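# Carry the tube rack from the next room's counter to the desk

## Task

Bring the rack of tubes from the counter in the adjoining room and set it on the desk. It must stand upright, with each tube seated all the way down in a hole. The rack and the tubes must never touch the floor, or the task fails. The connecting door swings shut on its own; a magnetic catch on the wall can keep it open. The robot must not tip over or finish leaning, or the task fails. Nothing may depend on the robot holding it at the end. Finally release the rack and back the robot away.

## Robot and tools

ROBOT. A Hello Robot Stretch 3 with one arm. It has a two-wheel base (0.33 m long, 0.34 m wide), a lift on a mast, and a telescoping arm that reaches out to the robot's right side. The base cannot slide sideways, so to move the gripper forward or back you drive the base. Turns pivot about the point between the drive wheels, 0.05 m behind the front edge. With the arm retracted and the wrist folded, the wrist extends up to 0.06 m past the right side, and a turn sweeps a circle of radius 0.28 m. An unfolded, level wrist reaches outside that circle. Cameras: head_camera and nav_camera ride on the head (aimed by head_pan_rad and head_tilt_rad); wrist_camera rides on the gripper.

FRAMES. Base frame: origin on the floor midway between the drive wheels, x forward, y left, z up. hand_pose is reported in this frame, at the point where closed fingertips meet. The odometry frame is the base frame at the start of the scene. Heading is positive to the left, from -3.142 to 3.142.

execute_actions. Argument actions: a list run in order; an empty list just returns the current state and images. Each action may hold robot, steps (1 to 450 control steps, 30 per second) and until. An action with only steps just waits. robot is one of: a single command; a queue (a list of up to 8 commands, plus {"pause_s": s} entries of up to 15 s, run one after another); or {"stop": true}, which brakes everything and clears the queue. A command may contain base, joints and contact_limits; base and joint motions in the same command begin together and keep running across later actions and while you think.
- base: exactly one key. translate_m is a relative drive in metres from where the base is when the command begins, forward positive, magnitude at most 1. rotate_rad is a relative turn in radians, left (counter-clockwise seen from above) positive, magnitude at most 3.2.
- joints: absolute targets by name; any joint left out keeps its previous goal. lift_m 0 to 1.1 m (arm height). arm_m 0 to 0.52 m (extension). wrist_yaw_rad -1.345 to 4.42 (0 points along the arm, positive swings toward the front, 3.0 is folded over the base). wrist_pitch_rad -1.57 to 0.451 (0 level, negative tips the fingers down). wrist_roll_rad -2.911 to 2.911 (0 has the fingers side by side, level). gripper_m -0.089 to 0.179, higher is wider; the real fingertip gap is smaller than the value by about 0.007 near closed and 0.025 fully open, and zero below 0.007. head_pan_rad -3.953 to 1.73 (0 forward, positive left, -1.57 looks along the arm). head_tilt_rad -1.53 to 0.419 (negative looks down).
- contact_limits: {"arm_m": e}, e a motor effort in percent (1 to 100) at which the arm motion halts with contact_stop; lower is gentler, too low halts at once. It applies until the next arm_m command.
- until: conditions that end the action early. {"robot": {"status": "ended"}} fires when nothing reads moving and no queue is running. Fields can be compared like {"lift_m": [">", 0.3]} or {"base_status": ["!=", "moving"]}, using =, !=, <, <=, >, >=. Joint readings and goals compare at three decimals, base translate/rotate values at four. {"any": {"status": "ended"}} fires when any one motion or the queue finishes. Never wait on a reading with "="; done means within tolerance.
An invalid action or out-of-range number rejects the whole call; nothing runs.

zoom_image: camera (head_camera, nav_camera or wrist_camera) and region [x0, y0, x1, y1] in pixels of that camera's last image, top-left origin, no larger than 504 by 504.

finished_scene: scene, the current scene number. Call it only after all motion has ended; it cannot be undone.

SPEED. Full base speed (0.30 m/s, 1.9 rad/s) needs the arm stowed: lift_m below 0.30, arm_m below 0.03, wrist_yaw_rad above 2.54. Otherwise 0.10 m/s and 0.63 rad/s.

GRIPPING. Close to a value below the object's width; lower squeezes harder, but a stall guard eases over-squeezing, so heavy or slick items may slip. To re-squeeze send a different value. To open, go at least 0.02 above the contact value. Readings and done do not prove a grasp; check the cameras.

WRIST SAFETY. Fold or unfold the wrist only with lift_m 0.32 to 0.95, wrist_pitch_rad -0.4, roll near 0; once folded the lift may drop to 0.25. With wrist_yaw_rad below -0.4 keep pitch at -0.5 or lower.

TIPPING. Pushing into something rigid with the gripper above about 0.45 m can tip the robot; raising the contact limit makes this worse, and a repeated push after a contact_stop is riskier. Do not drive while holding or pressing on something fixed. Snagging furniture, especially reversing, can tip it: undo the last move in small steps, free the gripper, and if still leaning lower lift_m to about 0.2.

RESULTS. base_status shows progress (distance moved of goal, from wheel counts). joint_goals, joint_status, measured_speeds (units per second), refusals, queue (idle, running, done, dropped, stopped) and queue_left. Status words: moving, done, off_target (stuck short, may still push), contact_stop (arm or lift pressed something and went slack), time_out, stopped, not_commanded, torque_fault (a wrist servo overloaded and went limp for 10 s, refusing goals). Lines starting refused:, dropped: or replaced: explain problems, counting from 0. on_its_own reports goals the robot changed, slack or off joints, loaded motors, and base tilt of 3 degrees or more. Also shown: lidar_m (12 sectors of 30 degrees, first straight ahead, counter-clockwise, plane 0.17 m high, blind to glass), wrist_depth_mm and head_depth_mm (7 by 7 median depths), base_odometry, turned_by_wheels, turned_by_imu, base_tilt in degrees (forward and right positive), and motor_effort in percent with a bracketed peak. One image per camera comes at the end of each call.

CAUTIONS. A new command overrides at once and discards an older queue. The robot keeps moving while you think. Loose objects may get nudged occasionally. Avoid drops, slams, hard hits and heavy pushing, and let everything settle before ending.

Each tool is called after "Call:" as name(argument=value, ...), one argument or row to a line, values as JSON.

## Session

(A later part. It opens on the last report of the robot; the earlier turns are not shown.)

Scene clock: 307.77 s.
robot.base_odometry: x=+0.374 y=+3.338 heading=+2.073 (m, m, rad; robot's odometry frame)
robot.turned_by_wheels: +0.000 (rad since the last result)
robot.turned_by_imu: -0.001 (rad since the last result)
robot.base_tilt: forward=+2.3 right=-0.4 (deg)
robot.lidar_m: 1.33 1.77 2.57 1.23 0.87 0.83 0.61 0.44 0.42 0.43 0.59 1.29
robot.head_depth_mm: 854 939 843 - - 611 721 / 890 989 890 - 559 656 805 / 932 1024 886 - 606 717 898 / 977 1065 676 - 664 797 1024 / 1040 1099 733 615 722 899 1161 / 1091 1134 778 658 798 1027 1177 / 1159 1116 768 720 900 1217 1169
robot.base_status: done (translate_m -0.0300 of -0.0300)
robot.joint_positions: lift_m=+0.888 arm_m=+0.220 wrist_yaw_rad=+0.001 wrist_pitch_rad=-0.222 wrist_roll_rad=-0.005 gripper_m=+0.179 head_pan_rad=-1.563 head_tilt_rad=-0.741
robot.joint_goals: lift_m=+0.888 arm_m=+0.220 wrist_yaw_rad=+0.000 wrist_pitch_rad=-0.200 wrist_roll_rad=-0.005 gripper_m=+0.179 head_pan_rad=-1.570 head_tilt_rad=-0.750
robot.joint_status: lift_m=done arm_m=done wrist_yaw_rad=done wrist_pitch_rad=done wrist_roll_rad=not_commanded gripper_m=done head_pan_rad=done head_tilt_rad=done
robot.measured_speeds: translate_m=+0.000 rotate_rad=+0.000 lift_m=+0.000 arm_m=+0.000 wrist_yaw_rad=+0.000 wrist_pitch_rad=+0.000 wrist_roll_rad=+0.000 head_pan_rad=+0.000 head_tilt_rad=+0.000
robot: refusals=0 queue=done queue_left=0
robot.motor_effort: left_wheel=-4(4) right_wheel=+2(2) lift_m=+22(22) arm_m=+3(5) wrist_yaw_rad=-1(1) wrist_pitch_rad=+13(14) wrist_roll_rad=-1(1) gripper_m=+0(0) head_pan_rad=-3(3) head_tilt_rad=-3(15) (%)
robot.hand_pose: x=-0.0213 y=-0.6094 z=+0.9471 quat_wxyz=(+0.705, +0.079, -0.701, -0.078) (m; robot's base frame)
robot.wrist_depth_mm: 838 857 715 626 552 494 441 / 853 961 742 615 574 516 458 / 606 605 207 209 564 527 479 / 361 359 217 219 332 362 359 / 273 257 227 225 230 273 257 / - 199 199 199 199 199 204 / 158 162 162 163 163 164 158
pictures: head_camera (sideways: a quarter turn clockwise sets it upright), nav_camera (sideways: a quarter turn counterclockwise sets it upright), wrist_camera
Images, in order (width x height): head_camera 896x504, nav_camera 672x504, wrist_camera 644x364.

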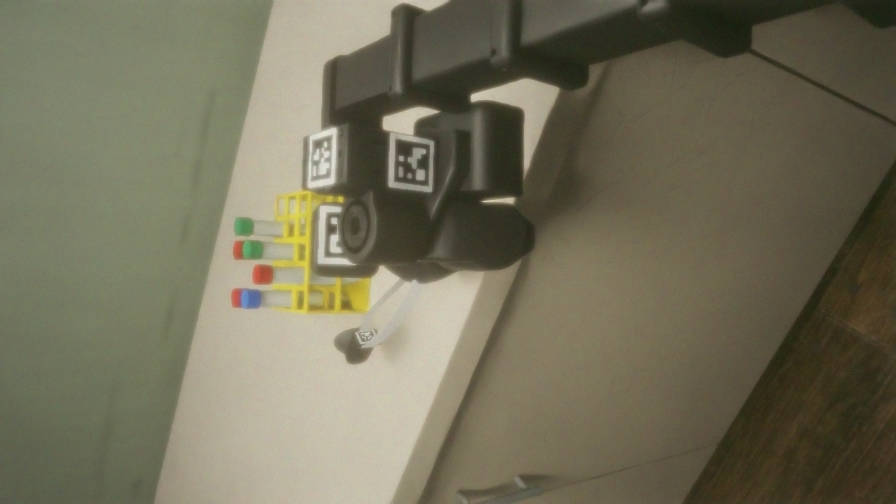

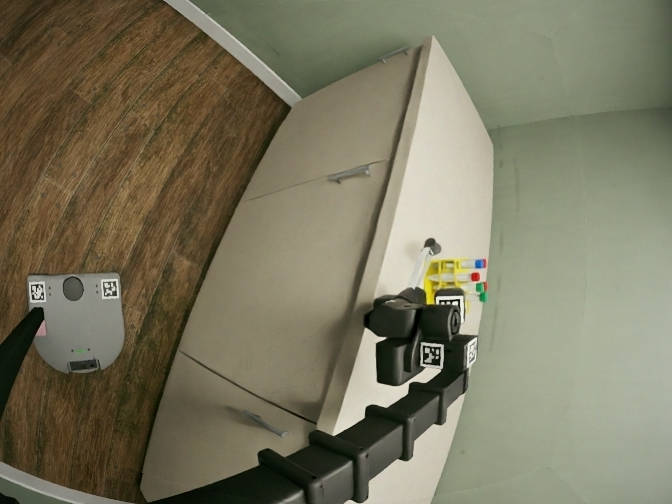

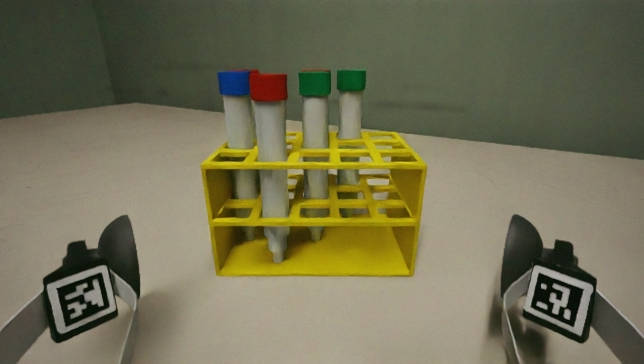

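Call:
execute_actions(
  actions=[
    {"robot":[{"joints":{"arm_m":0.29}}],"steps":450,"until":{"robot":{"status":"ended"}}},
  ],
)

Scene clock: 312.70 s.
robot.base_odometry: x=+0.374 y=+3.338 heading=+2.073 (m, m, rad; robot's odometry frame)
robot.turned_by_wheels: +0.000 (rad since the last result)
robot.turned_by_imu: -0.001 (rad since the last result)
robot.base_tilt: forward=+2.3 right=-0.4 (deg)
robot.lidar_m: 1.32 1.77 2.57 1.23 0.88 0.84 0.61 0.44 0.42 0.44 0.59 1.29
robot.head_depth_mm: 854 943 855 - - 632 720 / 896 992 - 580 534 654 807 / 936 1027 - 566 602 719 898 / 985 1065 667 579 654 799 1023 / 1035 1096 717 617 720 898 1158 / 1096 1139 779 656 801 1027 1174 / 1162 1121 769 720 900 1221 1167
robot.base_status: done (translate_m -0.0300 of -0.0300)
robot.joint_positions: lift_m=+0.888 arm_m=+0.290 wrist_yaw_rad=+0.001 wrist_pitch_rad=-0.222 wrist_roll_rad=-0.005 gripper_m=+0.179 head_pan_rad=-1.563 head_tilt_rad=-0.741
robot.joint_goals: lift_m=+0.888 arm_m=+0.290 wrist_yaw_rad=+0.000 wrist_pitch_rad=-0.200 wrist_roll_rad=-0.005 gripper_m=+0.179 head_pan_rad=-1.570 head_tilt_rad=-0.750
robot.joint_status: lift_m=done arm_m=done wrist_yaw_rad=done wrist_pitch_rad=done wrist_roll_rad=not_commanded gripper_m=done head_pan_rad=done head_tilt_rad=done
robot.measured_speeds: translate_m=+0.000 rotate_rad=+0.000 lift_m=+0.000 arm_m=+0.000 wrist_yaw_rad=+0.000 wrist_pitch_rad=+0.000 wrist_roll_rad=+0.000 head_pan_rad=+0.000 head_tilt_rad=+0.000
robot: refusals=0 queue=done queue_left=0
robot.motor_effort: left_wheel=-4(4) right_wheel=+2(2) lift_m=+22(22) arm_m=+3(3) wrist_yaw_rad=-1(1) wrist_pitch_rad=+13(14) wrist_roll_rad=-1(1) gripper_m=+0(1) head_pan_rad=-2(3) head_tilt_rad=-3(3) (%)
robot.hand_pose: x=-0.0213 y=-0.6794 z=+0.9471 quat_wxyz=(+0.705, +0.079, -0.701, -0.078) (m; robot's base frame)
robot.wrist_depth_mm: 813 771 656 568 497 441 397 / 820 835 641 561 511 459 415 / 607 609 113 161 523 484 430 / 360 357 138 143 168 360 361 / 273 135 126 159 169 254 259 / - 135 135 153 151 186 203 / 156 151 153 159 153 163 157
pictures: head_camera (sideways: a quarter turn clockwise sets it upright), nav_camera (sideways: a quarter turn counterclockwise sets it upright), wrist_camera
Images, in order (width x height): head_camera 896x504, nav_camera 672x504, wrist_camera 644x364.

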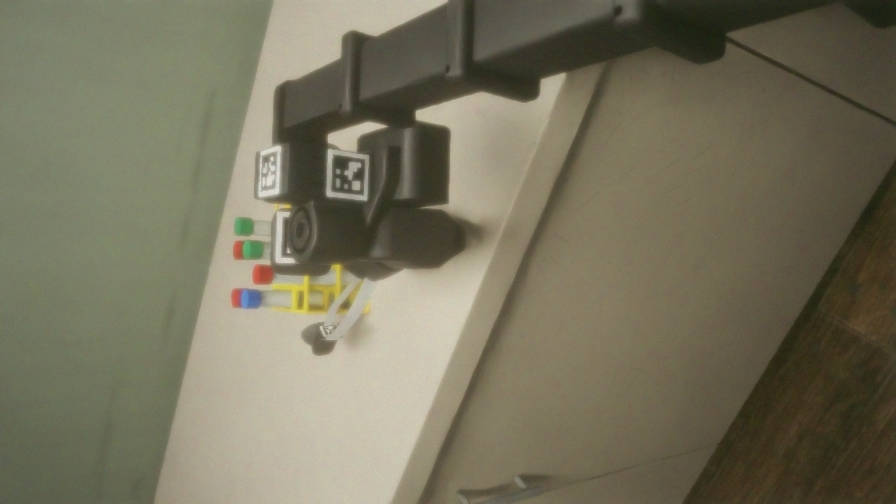

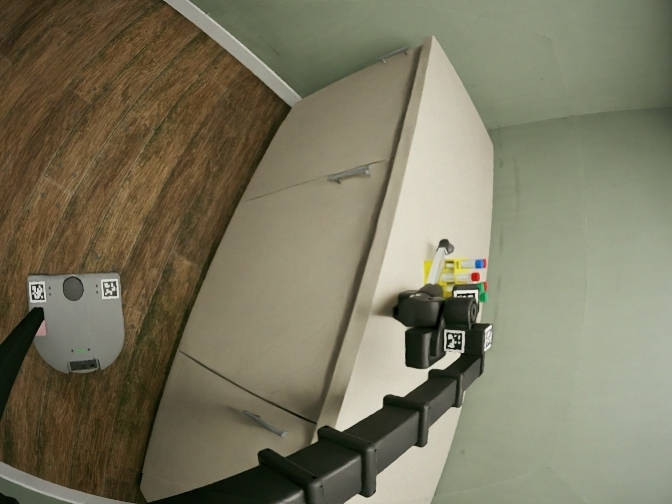

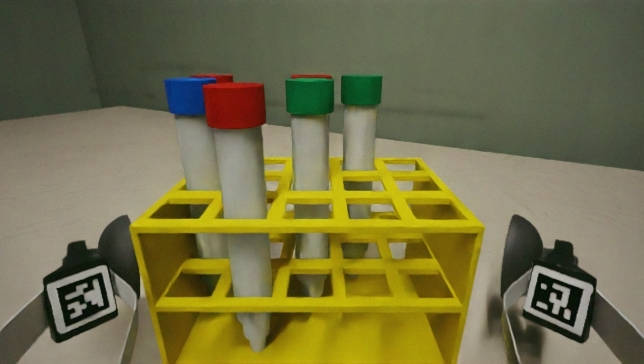

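Call:
execute_actions(
  actions=[
    {"robot":[{"base":{"translate_m":0.007}},{"joints":{"arm_m":0.318}}],"steps":450,"until":{"robot":{"status":"ended"}}},
  ],
)

Scene clock: 318.40 s.
robot.base_odometry: x=+0.371 y=+3.344 heading=+2.073 (m, m, rad; robot's odometry frame)
robot.turned_by_wheels: +0.000 (rad since the last result)
robot.turned_by_imu: -0.002 (rad since the last result)
robot.base_tilt: forward=+2.3 right=-0.5 (deg)
robot.lidar_m: 1.32 1.76 2.57 1.24 0.88 0.84 0.62 0.44 0.43 0.44 0.60 1.28
robot.head_depth_mm: 859 945 863 - - 635 726 / 897 991 - 589 536 660 808 / 941 1035 - 586 605 726 904 / 986 1067 - 581 660 806 1034 / 1039 1100 736 616 725 911 1159 / 1098 1134 779 655 808 1030 1170 / 1162 1116 766 728 911 1281 1175
robot.base_status: done (translate_m +0.0070 of +0.0070)
robot.joint_positions: lift_m=+0.888 arm_m=+0.318 wrist_yaw_rad=+0.001 wrist_pitch_rad=-0.222 wrist_roll_rad=-0.005 gripper_m=+0.179 head_pan_rad=-1.563 head_tilt_rad=-0.741
robot.joint_goals: lift_m=+0.888 arm_m=+0.318 wrist_yaw_rad=+0.000 wrist_pitch_rad=-0.200 wrist_roll_rad=-0.005 gripper_m=+0.179 head_pan_rad=-1.570 head_tilt_rad=-0.750
robot.joint_status: lift_m=done arm_m=done wrist_yaw_rad=done wrist_pitch_rad=done wrist_roll_rad=not_commanded gripper_m=done head_pan_rad=done head_tilt_rad=done
robot.measured_speeds: translate_m=+0.000 rotate_rad=+0.000 lift_m=+0.000 arm_m=+0.000 wrist_yaw_rad=+0.000 wrist_pitch_rad=+0.000 wrist_roll_rad=+0.000 head_pan_rad=+0.000 head_tilt_rad=+0.000
robot: refusals=0 queue=done queue_left=0
robot.motor_effort: left_wheel=-4(5) right_wheel=+2(6) lift_m=+22(21) arm_m=+3(1) wrist_yaw_rad=-1(1) wrist_pitch_rad=+14(14) wrist_roll_rad=-1(1) gripper_m=+1(0) head_pan_rad=-3(3) head_tilt_rad=-3(3) (%)
robot.hand_pose: x=-0.0214 y=-0.7074 z=+0.9471 quat_wxyz=(+0.705, +0.079, -0.701, -0.078) (m; robot's base frame)
robot.wrist_depth_mm: 788 745 626 537 474 430 382 / 832 809 144 522 485 445 396 / 596 523 97 152 493 465 412 / 359 355 106 133 164 358 359 / 272 124 111 125 149 126 256 / - 123 138 145 149 126 203 / 157 151 126 148 150 151 157
pictures: head_camera (sideways: a quarter turn clockwise sets it upright), nav_camera (sideways: a quarter turn counterclockwise sets it upright), wrist_camera
Images, in order (width x height): head_camera 896x504, nav_camera 672x504, wrist_camera 644x364.

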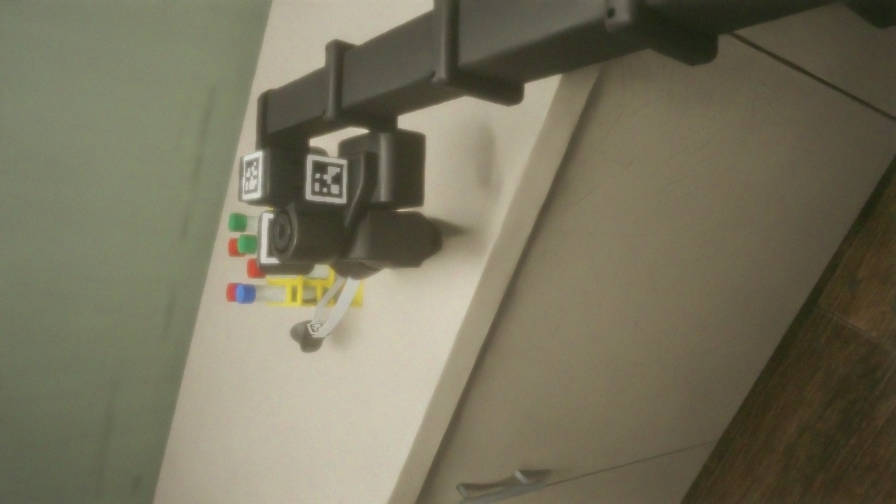

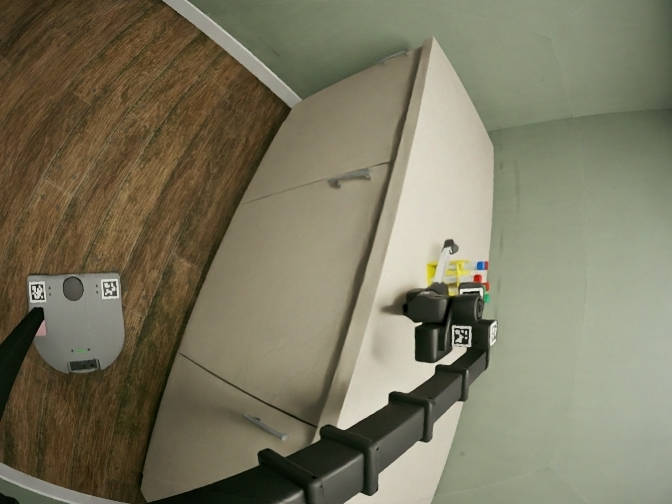

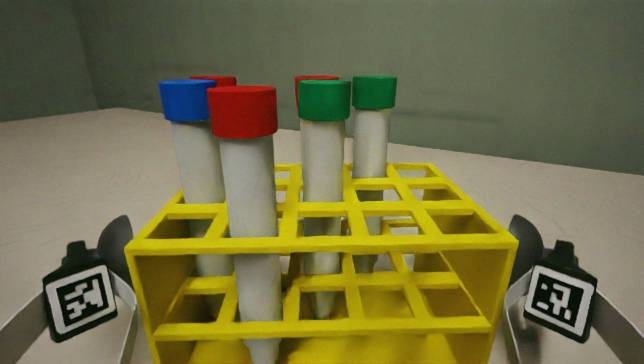

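Call:
execute_actions(
  actions=[
    {"robot":[{"joints":{"gripper_m":0.09}},{"pause_s":0.5},{"joints":{"lift_m":0.93}}],"steps":450,"until":{"robot":{"status":"ended"}}},
  ],
)

Scene clock: 322.87 s.
robot.base_odometry: x=+0.371 y=+3.344 heading=+2.073 (m, m, rad; robot's odometry frame)
robot.turned_by_wheels: +0.000 (rad since the last result)
robot.turned_by_imu: -0.001 (rad since the last result)
robot.base_tilt: forward=+2.5 right=-0.5 (deg)
robot.lidar_m: 1.32 1.76 2.57 1.24 0.88 0.84 0.62 0.44 0.43 0.44 0.60 1.28
robot.head_depth_mm: 857 941 - - 513 611 723 / 897 970 774 609 535 658 807 / 940 1018 - 606 607 724 906 / 988 1076 - 600 661 805 1033 / 1038 1100 751 615 728 908 1158 / 1105 1130 776 656 808 1034 1176 / 1162 1116 770 726 909 1257 1171
robot.base_status: done (translate_m +0.0070 of +0.0070)
robot.joint_positions: lift_m=+0.930 arm_m=+0.318 wrist_yaw_rad=+0.000 wrist_pitch_rad=-0.230 wrist_roll_rad=-0.005 gripper_m=+0.091 head_pan_rad=-1.563 head_tilt_rad=-0.741
robot.joint_goals: lift_m=+0.930 arm_m=+0.318 wrist_yaw_rad=+0.000 wrist_pitch_rad=-0.200 wrist_roll_rad=-0.005 gripper_m=+0.090 head_pan_rad=-1.570 head_tilt_rad=-0.750
robot.joint_status: lift_m=done arm_m=done wrist_yaw_rad=done wrist_pitch_rad=done wrist_roll_rad=not_commanded gripper_m=done head_pan_rad=done head_tilt_rad=done
robot.measured_speeds: translate_m=+0.000 rotate_rad=+0.000 lift_m=+0.000 arm_m=+0.000 wrist_yaw_rad=+0.000 wrist_pitch_rad=+0.000 wrist_roll_rad=+0.000 head_pan_rad=+0.000 head_tilt_rad=+0.000
robot: refusals=0 queue=done queue_left=0
robot.motor_effort: left_wheel=-4(4) right_wheel=+2(2) lift_m=+31(32) arm_m=+2(3) wrist_yaw_rad=+0(0) wrist_pitch_rad=+19(19) wrist_roll_rad=-1(1) gripper_m=-19(93) head_pan_rad=-3(3) head_tilt_rad=-4(4) (%)
robot.hand_pose: x=-0.0214 y=-0.7067 z=+0.9865 quat_wxyz=(+0.705, +0.082, -0.700, -0.081) (m; robot's base frame)
robot.wrist_depth_mm: 801 738 631 544 471 426 381 / 811 809 642 563 503 443 399 / 763 748 151 177 513 463 416 / 455 449 155 161 201 454 427 / 328 319 150 165 184 322 327 / 262 - 148 154 160 - 256 / 209 210 150 162 162 203 210
pictures: head_camera (sideways: a quarter turn clockwise sets it upright), nav_camera (sideways: a quarter turn counterclockwise sets it upright), wrist_camera
Images, in order (width x height): head_camera 896x504, nav_camera 672x504, wrist_camera 644x364.

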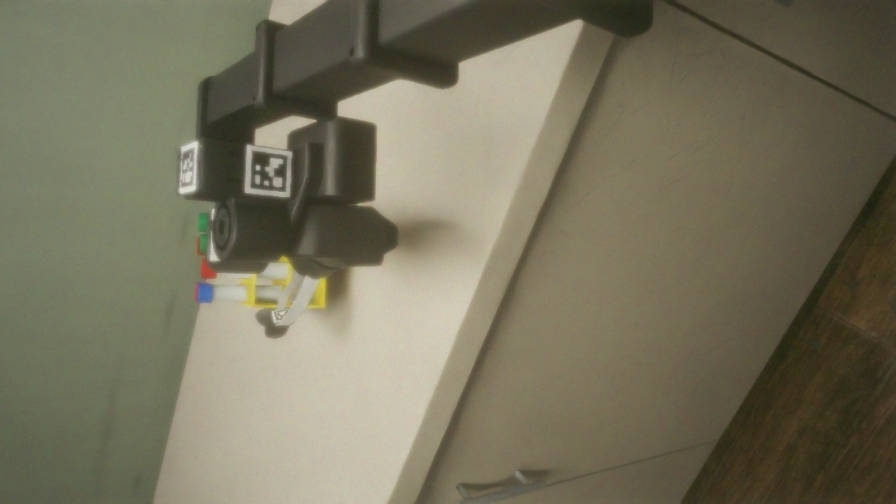

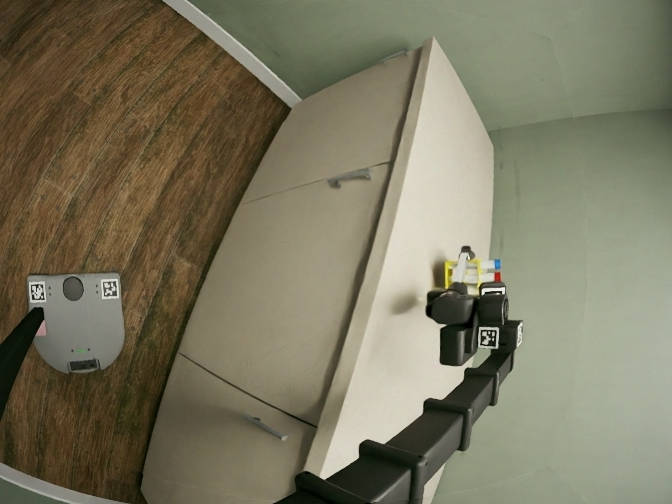

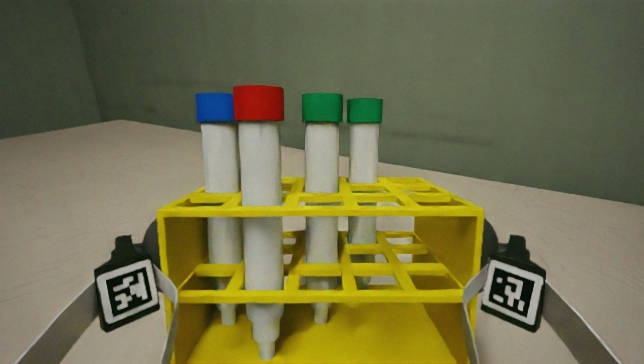

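Call:
execute_actions(
  actions=[
    {"robot":[{"joints":{"head_pan_rad":-1.35,"head_tilt_rad":-0.5}}],"steps":60,"until":{"robot":{"status":"ended"}}},
  ],
)

Call:
zoom_image(
  camera="head_camera",
  region=[250, 200, 600, 504],
)

Scene clock: 329.37 s.
robot.base_odometry: x=+0.371 y=+3.344 heading=+2.073 (m, m, rad; robot's odometry frame)
robot.turned_by_wheels: +0.000 (rad since the last result)
robot.turned_by_imu: -0.001 (rad since the last result)
robot.base_tilt: forward=+2.5 right=-0.5 (deg)
robot.lidar_m: 1.31 1.76 2.57 1.24 0.88 0.84 0.62 0.44 0.43 0.44 0.59 1.28
robot.head_depth_mm: 916 965 1028 - 613 502 534 / 975 1039 1111 - 599 534 591 / 1049 1118 1192 792 641 595 663 / 1127 1206 1273 904 637 676 753 / 1223 1321 1379 892 690 769 874 / 1331 1435 1487 877 766 896 1037 / 1271 1350 1398 873 916 1070 1271
robot.base_status: done (translate_m +0.0070 of +0.0070)
robot.joint_positions: lift_m=+0.930 arm_m=+0.318 wrist_yaw_rad=+0.000 wrist_pitch_rad=-0.230 wrist_roll_rad=-0.005 gripper_m=+0.091 head_pan_rad=-1.357 head_tilt_rad=-0.508
robot.joint_goals: lift_m=+0.930 arm_m=+0.318 wrist_yaw_rad=+0.000 wrist_pitch_rad=-0.200 wrist_roll_rad=-0.005 gripper_m=+0.090 head_pan_rad=-1.350 head_tilt_rad=-0.500
robot.joint_status: lift_m=done arm_m=done wrist_yaw_rad=done wrist_pitch_rad=done wrist_roll_rad=not_commanded gripper_m=done head_pan_rad=done head_tilt_rad=done
robot.measured_speeds: translate_m=+0.000 rotate_rad=+0.000 lift_m=+0.000 arm_m=+0.000 wrist_yaw_rad=+0.000 wrist_pitch_rad=+0.000 wrist_roll_rad=+0.000 head_pan_rad=+0.000 head_tilt_rad=+0.000
robot: refusals=0 queue=done queue_left=0
robot.motor_effort: left_wheel=-4(4) right_wheel=+2(2) lift_m=+31(32) arm_m=+3(3) wrist_yaw_rad=-1(1) wrist_pitch_rad=+19(19) wrist_roll_rad=-1(1) gripper_m=-20(19) head_pan_rad=+3(19) head_tilt_rad=+3(17) (%)
robot.hand_pose: x=-0.0214 y=-0.7067 z=+0.9865 quat_wxyz=(+0.705, +0.082, -0.700, -0.081) (m; robot's base frame)
robot.wrist_depth_mm: 792 732 629 540 473 419 383 / 812 811 653 550 504 443 400 / 772 753 151 176 516 461 417 / 458 457 155 162 202 455 425 / 328 319 151 165 184 318 329 / 263 - 148 154 159 - 258 / 209 209 150 162 162 203 211
pictures: head_camera (sideways: a quarter turn clockwise sets it upright), nav_camera (sideways: a quarter turn counterclockwise sets it upright), wrist_camera
Images, in order (width x height): head_camera 896x504, nav_camera 672x504, wrist_camera 644x364.

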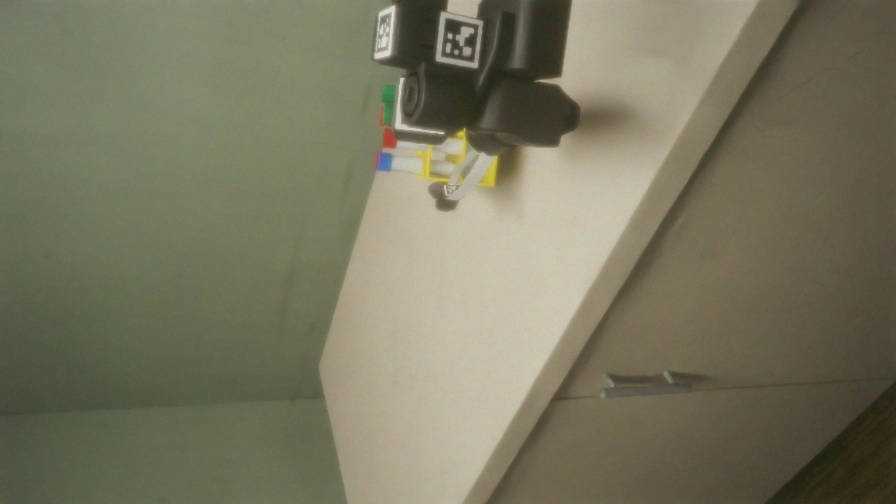

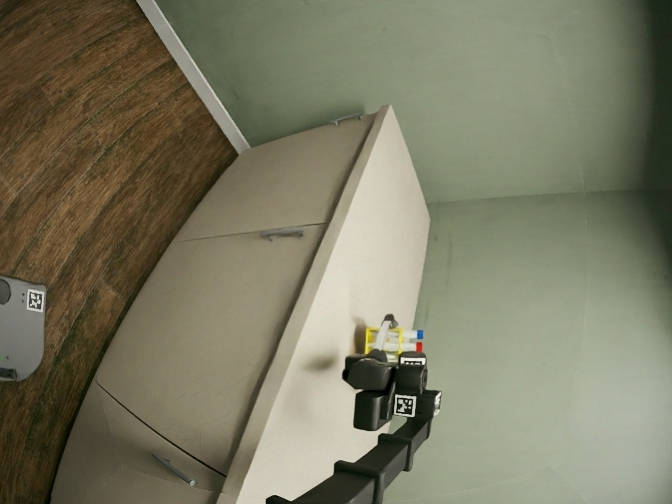

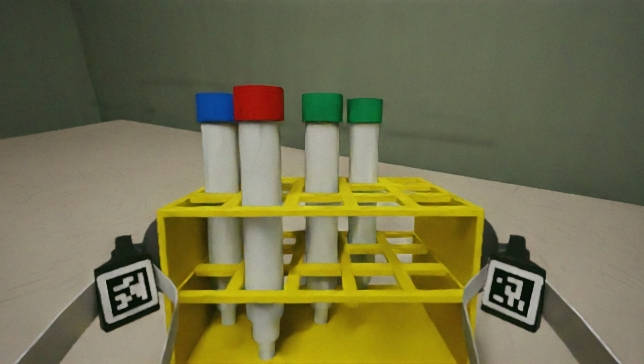

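Region (250, 200, 600, 504) of head_camera's 896x504 image, scaled by 1.440, with more detail than that image has; it fills the top 438 rows of this view, and the rest is white.

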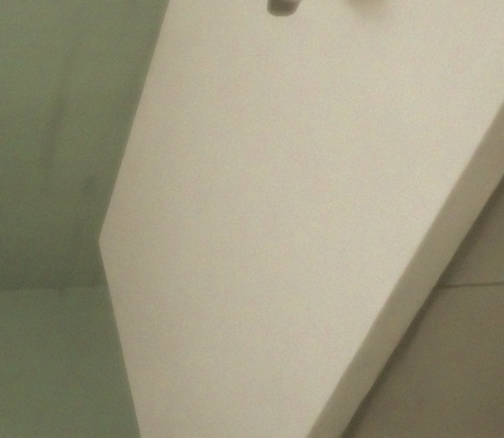

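Call:
execute_actions(
  actions=[],
)

Scene clock: 342.77 s.
robot.base_odometry: x=+0.371 y=+3.344 heading=+2.073 (m, m, rad; robot's odometry frame)
robot.turned_by_wheels: +0.000 (rad since the last result)
robot.turned_by_imu: -0.001 (rad since the last result)
robot.base_tilt: forward=+2.5 right=-0.4 (deg)
robot.lidar_m: 1.32 1.76 2.57 1.24 0.88 0.84 0.62 0.45 0.43 0.44 0.59 1.28
robot.head_depth_mm: 916 964 1025 - 614 503 534 / 975 1037 1104 - 599 532 590 / 1050 1117 1194 790 643 595 663 / 1134 1207 1279 897 637 674 750 / 1220 1316 1374 887 687 768 871 / 1324 1439 1495 879 769 890 1040 / 1276 1345 1390 874 916 1061 1262
robot.base_status: done (translate_m +0.0070 of +0.0070)
robot.joint_positions: lift_m=+0.930 arm_m=+0.318 wrist_yaw_rad=+0.000 wrist_pitch_rad=-0.230 wrist_roll_rad=-0.005 gripper_m=+0.091 head_pan_rad=-1.357 head_tilt_rad=-0.508
robot.joint_goals: lift_m=+0.930 arm_m=+0.318 wrist_yaw_rad=+0.000 wrist_pitch_rad=-0.200 wrist_roll_rad=-0.005 gripper_m=+0.090 head_pan_rad=-1.350 head_tilt_rad=-0.500
robot.joint_status: lift_m=done arm_m=done wrist_yaw_rad=done wrist_pitch_rad=done wrist_roll_rad=not_commanded gripper_m=done head_pan_rad=done head_tilt_rad=done
robot.measured_speeds: translate_m=+0.000 rotate_rad=+0.000 lift_m=+0.000 arm_m=+0.000 wrist_yaw_rad=+0.000 wrist_pitch_rad=+0.000 wrist_roll_rad=+0.000 head_pan_rad=+0.000 head_tilt_rad=+0.000
robot: refusals=0 queue=done queue_left=0
robot.motor_effort: left_wheel=-4(4) right_wheel=+2(2) lift_m=+31(31) arm_m=+3(3) wrist_yaw_rad=+0(1) wrist_pitch_rad=+18(19) wrist_roll_rad=-1(1) gripper_m=-19(19) head_pan_rad=+3(3) head_tilt_rad=+2(3) (%)
robot.hand_pose: x=-0.0214 y=-0.7067 z=+0.9865 quat_wxyz=(+0.705, +0.082, -0.700, -0.081) (m; robot's base frame)
robot.wrist_depth_mm: 806 741 628 544 474 423 383 / 821 809 658 561 500 442 396 / 760 748 151 177 518 468 415 / 454 456 155 161 201 454 427 / 327 317 150 164 184 318 330 / 261 - 148 154 159 - 257 / 209 209 151 161 162 203 210
pictures: head_camera (sideways: a quarter turn clockwise sets it upright), nav_camera (sideways: a quarter turn counterclockwise sets it upright), wrist_camera
Images, in order (width x height): head_camera 896x504, nav_camera 672x504, wrist_camera 644x364.

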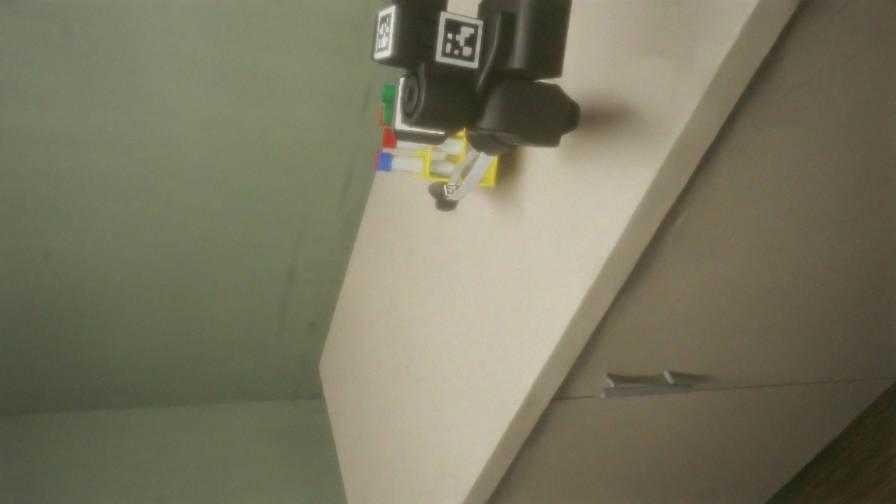

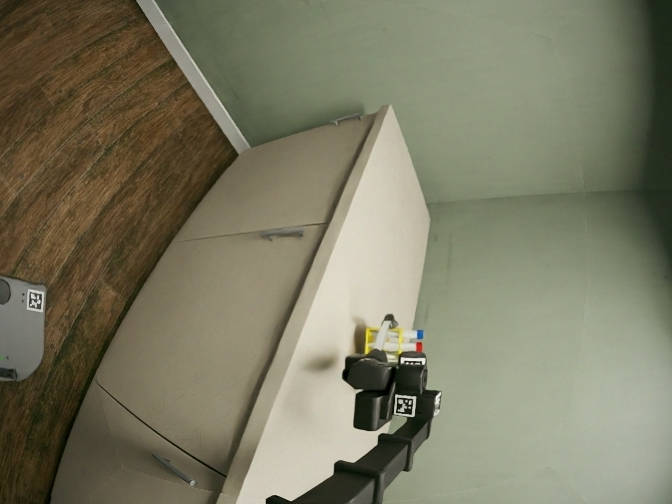

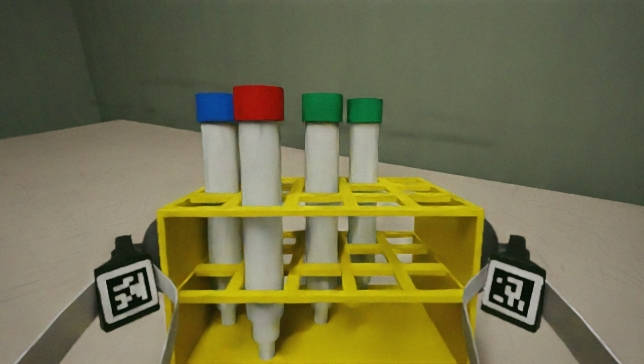

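Call:
execute_actions(
  actions=[
    {"robot":[{"joints":{"gripper_m":0.082}},{"joints":{"lift_m":0.99}},{"joints":{"arm_m":0.0}},{"joints":{"wrist_yaw_rad":0.5}},{"joints":{"wrist_yaw_rad":1.0}},{"joints":{"wrist_yaw_rad":1.5,"head_pan_rad":-0.5,"head_tilt_rad":-0.7}},{"base":{"rotate_rad":-0.45}}],"steps":450,"until":{"robot":{"status":"ended"}}},
  ],
)

Scene clock: 358.13 s.
robot.base_odometry: x=+0.371 y=+3.344 heading=+1.623 (m, m, rad; robot's odometry frame)
robot.turned_by_wheels: -0.450 (rad since the last result)
robot.turned_by_imu: -0.455 (rad since the last result)
robot.base_tilt: forward=+2.5 right=-0.4 (deg)
robot.lidar_m: 1.28 1.35 1.90 2.57 1.15 0.87 0.84 0.57 0.44 0.43 0.45 0.64
robot.head_depth_mm: 1222 1264 914 662 573 686 - / 1333 1388 899 683 332 800 921 / 1284 1382 892 361 317 921 1167 / 1216 1314 982 622 294 314 1212 / 1157 1248 1227 1204 295 1346 1208 / 1108 1219 1368 1566 1684 1378 1203 / 1054 1158 1296 1451 1619 1403 1188
robot.base_status: done (rotate_rad -0.4498 of -0.4500)
robot.joint_positions: lift_m=+0.990 arm_m=+0.000 wrist_yaw_rad=+1.499 wrist_pitch_rad=-0.231 wrist_roll_rad=-0.005 gripper_m=+0.089 head_pan_rad=-0.507 head_tilt_rad=-0.691
robot.joint_goals: lift_m=+0.990 arm_m=+0.000 wrist_yaw_rad=+1.500 wrist_pitch_rad=-0.200 wrist_roll_rad=-0.005 gripper_m=+0.088 head_pan_rad=-0.500 head_tilt_rad=-0.700
robot.joint_status: lift_m=done arm_m=done wrist_yaw_rad=done wrist_pitch_rad=done wrist_roll_rad=not_commanded gripper_m=done head_pan_rad=done head_tilt_rad=done
robot.measured_speeds: translate_m=+0.000 rotate_rad=+0.000 lift_m=+0.000 arm_m=+0.000 wrist_yaw_rad=+0.000 wrist_pitch_rad=+0.000 wrist_roll_rad=+0.000 head_pan_rad=+0.000 head_tilt_rad=+0.000
robot: refusals=0 queue=done queue_left=0
robot.on_its_own: gripper_m is held at +0.088, not at your +0.082, by its stall guard, which is not easing now
robot.motor_effort: left_wheel=+4(11) right_wheel=-3(6) lift_m=+31(32) arm_m=-1(3) wrist_yaw_rad=+0(4) wrist_pitch_rad=+19(19) wrist_roll_rad=-1(1) gripper_m=-20(63) head_pan_rad=+3(36) head_tilt_rad=-3(17) (%)
robot.hand_pose: x=+0.2219 y=-0.1629 z=+1.0463 quat_wxyz=(+0.571, +0.537, -0.457, +0.420) (m; robot's base frame)
robot.wrist_depth_mm: - - - - - - - / - - - - - - - / - - 152 177 - - 952 / - - 155 160 201 606 616 / - - 151 163 184 428 439 / - - 149 155 160 - 345 / - - 151 162 163 481 292
pictures: head_camera (sideways: a quarter turn clockwise sets it upright), nav_camera (sideways: a quarter turn counterclockwise sets it upright), wrist_camera
Images, in order (width x height): head_camera 896x504, nav_camera 672x504, wrist_camera 644x364.

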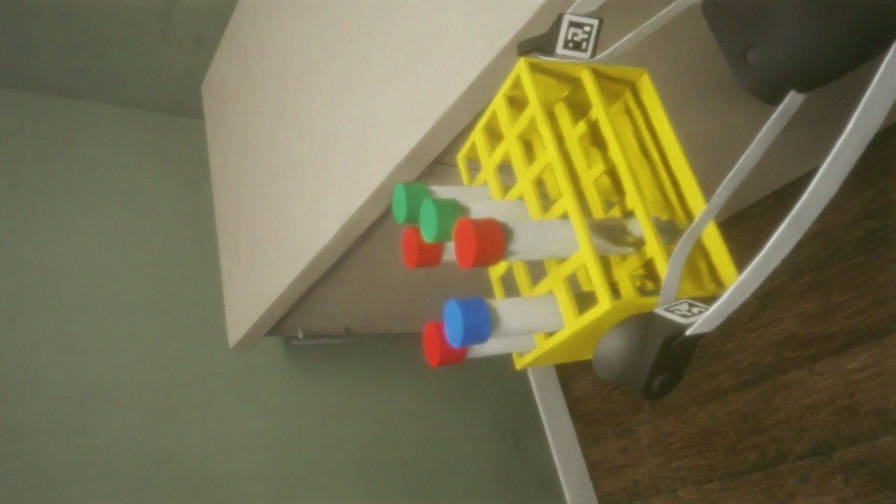

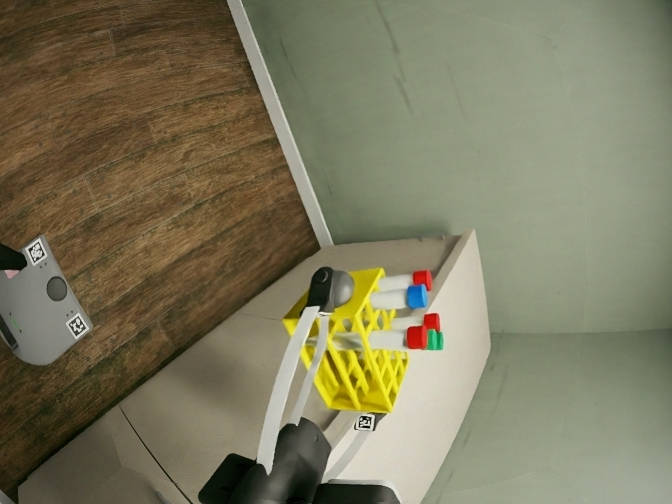

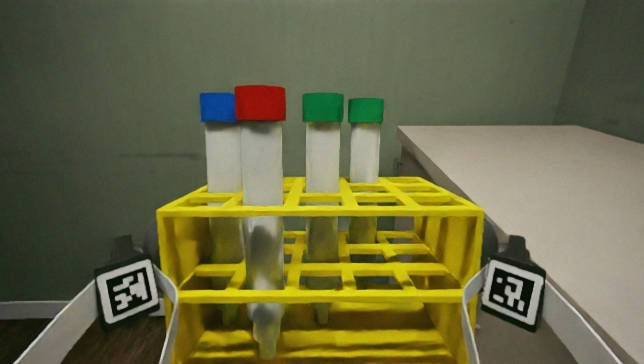

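Call:
execute_actions(
  actions=[
    {"robot":[{"base":{"rotate_rad":1.571},"joints":{"head_pan_rad":0.3,"head_tilt_rad":-0.4}},{"base":{"translate_m":1.0}},{"base":{"translate_m":1.0}}],"steps":450,"until":{"robot":{"status":"ended"}}},
    {"steps":450,"until":{"robot":{"status":"ended"}}},
    {"robot":{"base":{"rotate_rad":1.571},"joints":{"head_pan_rad":0.0}},"steps":450,"until":{"robot":{"status":"ended"}}},
  ],
)

Scene clock: 391.07 s.
robot.base_odometry: x=-1.627 y=+3.239 heading=-1.518 (m, m, rad; robot's odometry frame)
robot.turned_by_wheels: +3.142 (rad since the last result)
robot.turned_by_imu: +3.150 (rad since the last result)
robot.base_tilt: forward=+2.4 right=-0.5 (deg)
robot.lidar_m: 3.24 0.81 1.13 2.41 1.86 1.39 1.35 1.01 0.76 0.59 0.61 0.80
robot.head_depth_mm: 2338 2290 2228 2182 2162 1920 - / 2967 3117 3351 3185 2542 1873 1472 / 3015 3191 3399 3579 2532 1846 1455 / 2970 3157 3467 3520 2484 1849 1463 / 3011 3168 3407 3553 2486 1829 1455 / 2961 3171 3389 3554 2452 1819 1452 / 2954 3098 3315 3046 884 938 1000
robot.base_status: done (rotate_rad +1.5708 of +1.5710)
robot.joint_positions: lift_m=+0.990 arm_m=+0.000 wrist_yaw_rad=+1.499 wrist_pitch_rad=-0.231 wrist_roll_rad=-0.005 gripper_m=+0.089 head_pan_rad=+0.007 head_tilt_rad=-0.409
robot.joint_goals: lift_m=+0.990 arm_m=+0.000 wrist_yaw_rad=+1.500 wrist_pitch_rad=-0.200 wrist_roll_rad=-0.005 gripper_m=+0.088 head_pan_rad=+0.000 head_tilt_rad=-0.400
robot.joint_status: lift_m=done arm_m=done wrist_yaw_rad=done wrist_pitch_rad=done wrist_roll_rad=not_commanded gripper_m=done head_pan_rad=done head_tilt_rad=done
robot.measured_speeds: translate_m=+0.000 rotate_rad=+0.000 lift_m=+0.000 arm_m=+0.000 wrist_yaw_rad=+0.000 wrist_pitch_rad=+0.000 wrist_roll_rad=+0.000 head_pan_rad=+0.000 head_tilt_rad=+0.000
robot: refusals=0 queue=done queue_left=0
robot.on_its_own: gripper_m is held at +0.088, not at your +0.082, by its stall guard, which is not easing now
robot.motor_effort: left_wheel=-5(10) right_wheel=+3(6) lift_m=+31(31) arm_m=-2(2) wrist_yaw_rad=+1(2) wrist_pitch_rad=+19(19) wrist_roll_rad=-1(1) gripper_m=-20(20) head_pan_rad=-3(33) head_tilt_rad=+3(19) (%)
robot.hand_pose: x=+0.2219 y=-0.1629 z=+1.0463 quat_wxyz=(+0.571, +0.537, -0.457, +0.420) (m; robot's base frame)
robot.wrist_depth_mm: 595 - - - - 676 444 / 626 - - - - 634 445 / 652 - 151 177 - 643 450 / 713 784 155 161 200 641 457 / 748 726 150 164 184 561 459 / 800 - 148 154 159 - 455 / 860 868 151 162 162 658 445
pictures: head_camera (sideways: a quarter turn clockwise sets it upright), nav_camera (sideways: a quarter turn counterclockwise sets it upright), wrist_camera
Images, in order (width x height): head_camera 896x504, nav_camera 672x504, wrist_camera 644x364.

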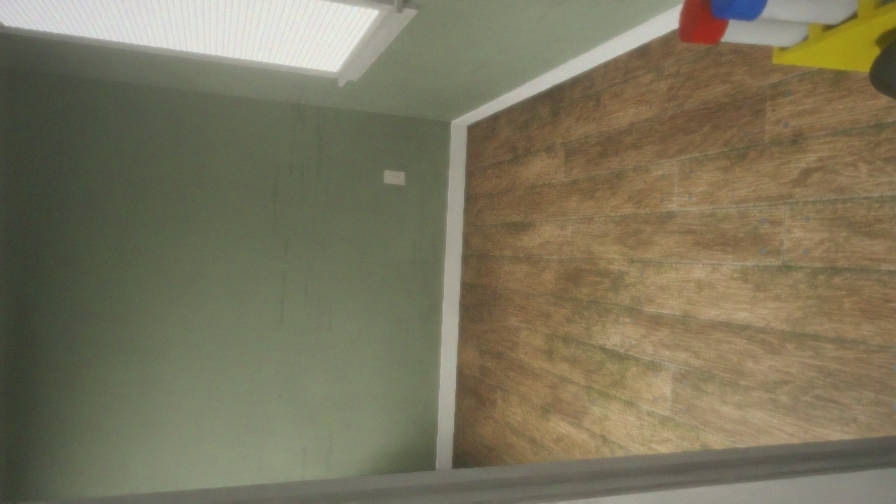

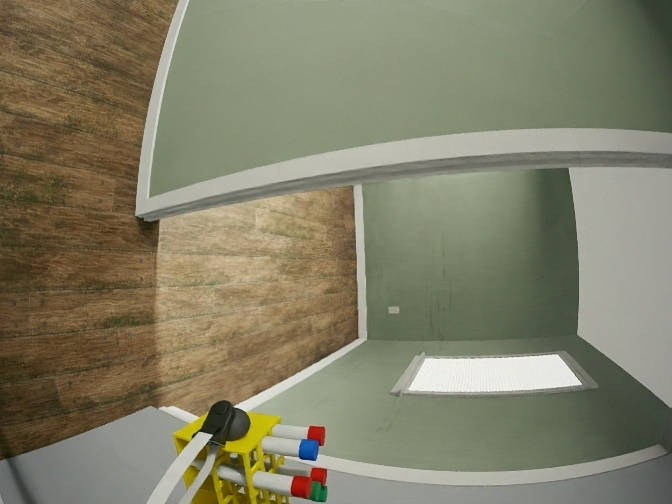

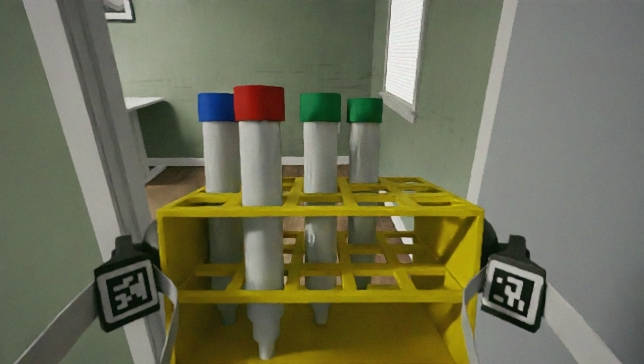

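Call:
execute_actions(
  actions=[
    {"robot":[{"base":{"rotate_rad":-0.3}},{"base":{"translate_m":0.42}},{"base":{"rotate_rad":0.3}}],"steps":450,"until":{"robot":{"status":"ended"}}},
  ],
)

Scene clock: 404.10 s.
robot.base_odometry: x=-1.730 y=+2.832 heading=-1.518 (m, m, rad; robot's odometry frame)
robot.turned_by_wheels: +0.000 (rad since the last result)
robot.turned_by_imu: -0.001 (rad since the last result)
robot.base_tilt: forward=+2.5 right=-0.5 (deg)
robot.lidar_m: 2.78 0.55 0.54 1.64 2.40 1.80 1.76 0.67 0.47 0.45 0.46 0.93
robot.head_depth_mm: 2014 1967 1906 1871 1821 1813 - / 2638 2738 2871 2801 2418 1888 1477 / 2605 2787 2951 3102 2521 1852 1458 / 2613 2765 2982 3176 2503 1841 1462 / 2604 2801 3010 3132 2470 1835 1455 / 2627 2825 2993 3193 2440 1807 1437 / 2631 2794 2991 3158 2425 1801 1433
robot.base_status: done (rotate_rad +0.2998 of +0.3000)
robot.joint_positions: lift_m=+0.990 arm_m=+0.000 wrist_yaw_rad=+1.499 wrist_pitch_rad=-0.231 wrist_roll_rad=-0.005 gripper_m=+0.089 head_pan_rad=+0.007 head_tilt_rad=-0.409
robot.joint_goals: lift_m=+0.990 arm_m=+0.000 wrist_yaw_rad=+1.500 wrist_pitch_rad=-0.200 wrist_roll_rad=-0.005 gripper_m=+0.088 head_pan_rad=+0.000 head_tilt_rad=-0.400
robot.joint_status: lift_m=done arm_m=done wrist_yaw_rad=done wrist_pitch_rad=done wrist_roll_rad=not_commanded gripper_m=done head_pan_rad=done head_tilt_rad=done
robot.measured_speeds: translate_m=+0.000 rotate_rad=+0.000 lift_m=+0.000 arm_m=+0.000 wrist_yaw_rad=+0.000 wrist_pitch_rad=+0.000 wrist_roll_rad=+0.000 head_pan_rad=+0.000 head_tilt_rad=+0.000
robot: refusals=0 queue=done queue_left=0
robot.on_its_own: gripper_m is held at +0.088, not at your +0.082, by its stall guard, which is not easing now
robot.motor_effort: left_wheel=-4(10) right_wheel=+3(5) lift_m=+31(31) arm_m=-2(2) wrist_yaw_rad=+1(1) wrist_pitch_rad=+19(19) wrist_roll_rad=-1(1) gripper_m=-19(19) head_pan_rad=-3(3) head_tilt_rad=+3(2) (%)
robot.hand_pose: x=+0.2219 y=-0.1629 z=+1.0463 quat_wxyz=(+0.571, +0.537, -0.457, +0.420) (m; robot's base frame)
robot.wrist_depth_mm: - - - - - 793 355 / - - - - - 780 355 / - - 151 177 - 793 343 / - - 155 162 202 777 346 / - - 151 164 185 438 311 / - - 148 155 160 - 312 / - - 151 162 162 527 302
pictures: head_camera (sideways: a quarter turn clockwise sets it upright), nav_camera (sideways: a quarter turn counterclockwise sets it upright), wrist_camera
Images, in order (width x height): head_camera 896x504, nav_camera 672x504, wrist_camera 644x364.

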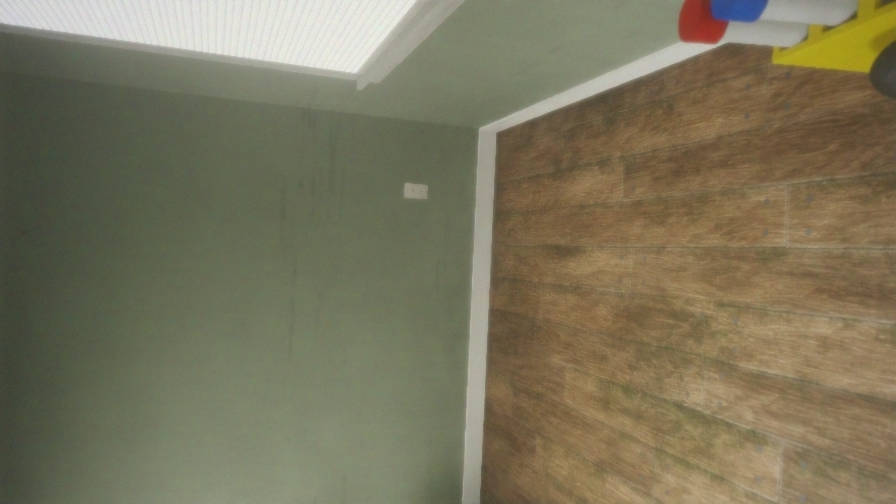

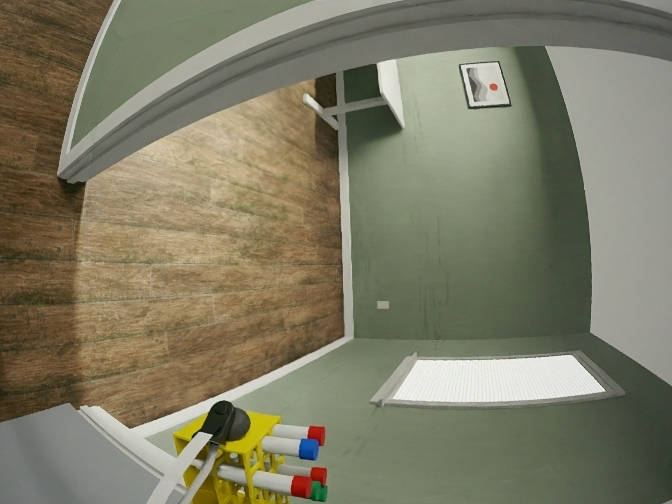

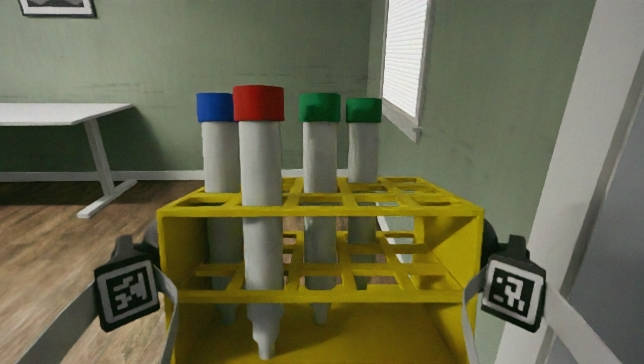

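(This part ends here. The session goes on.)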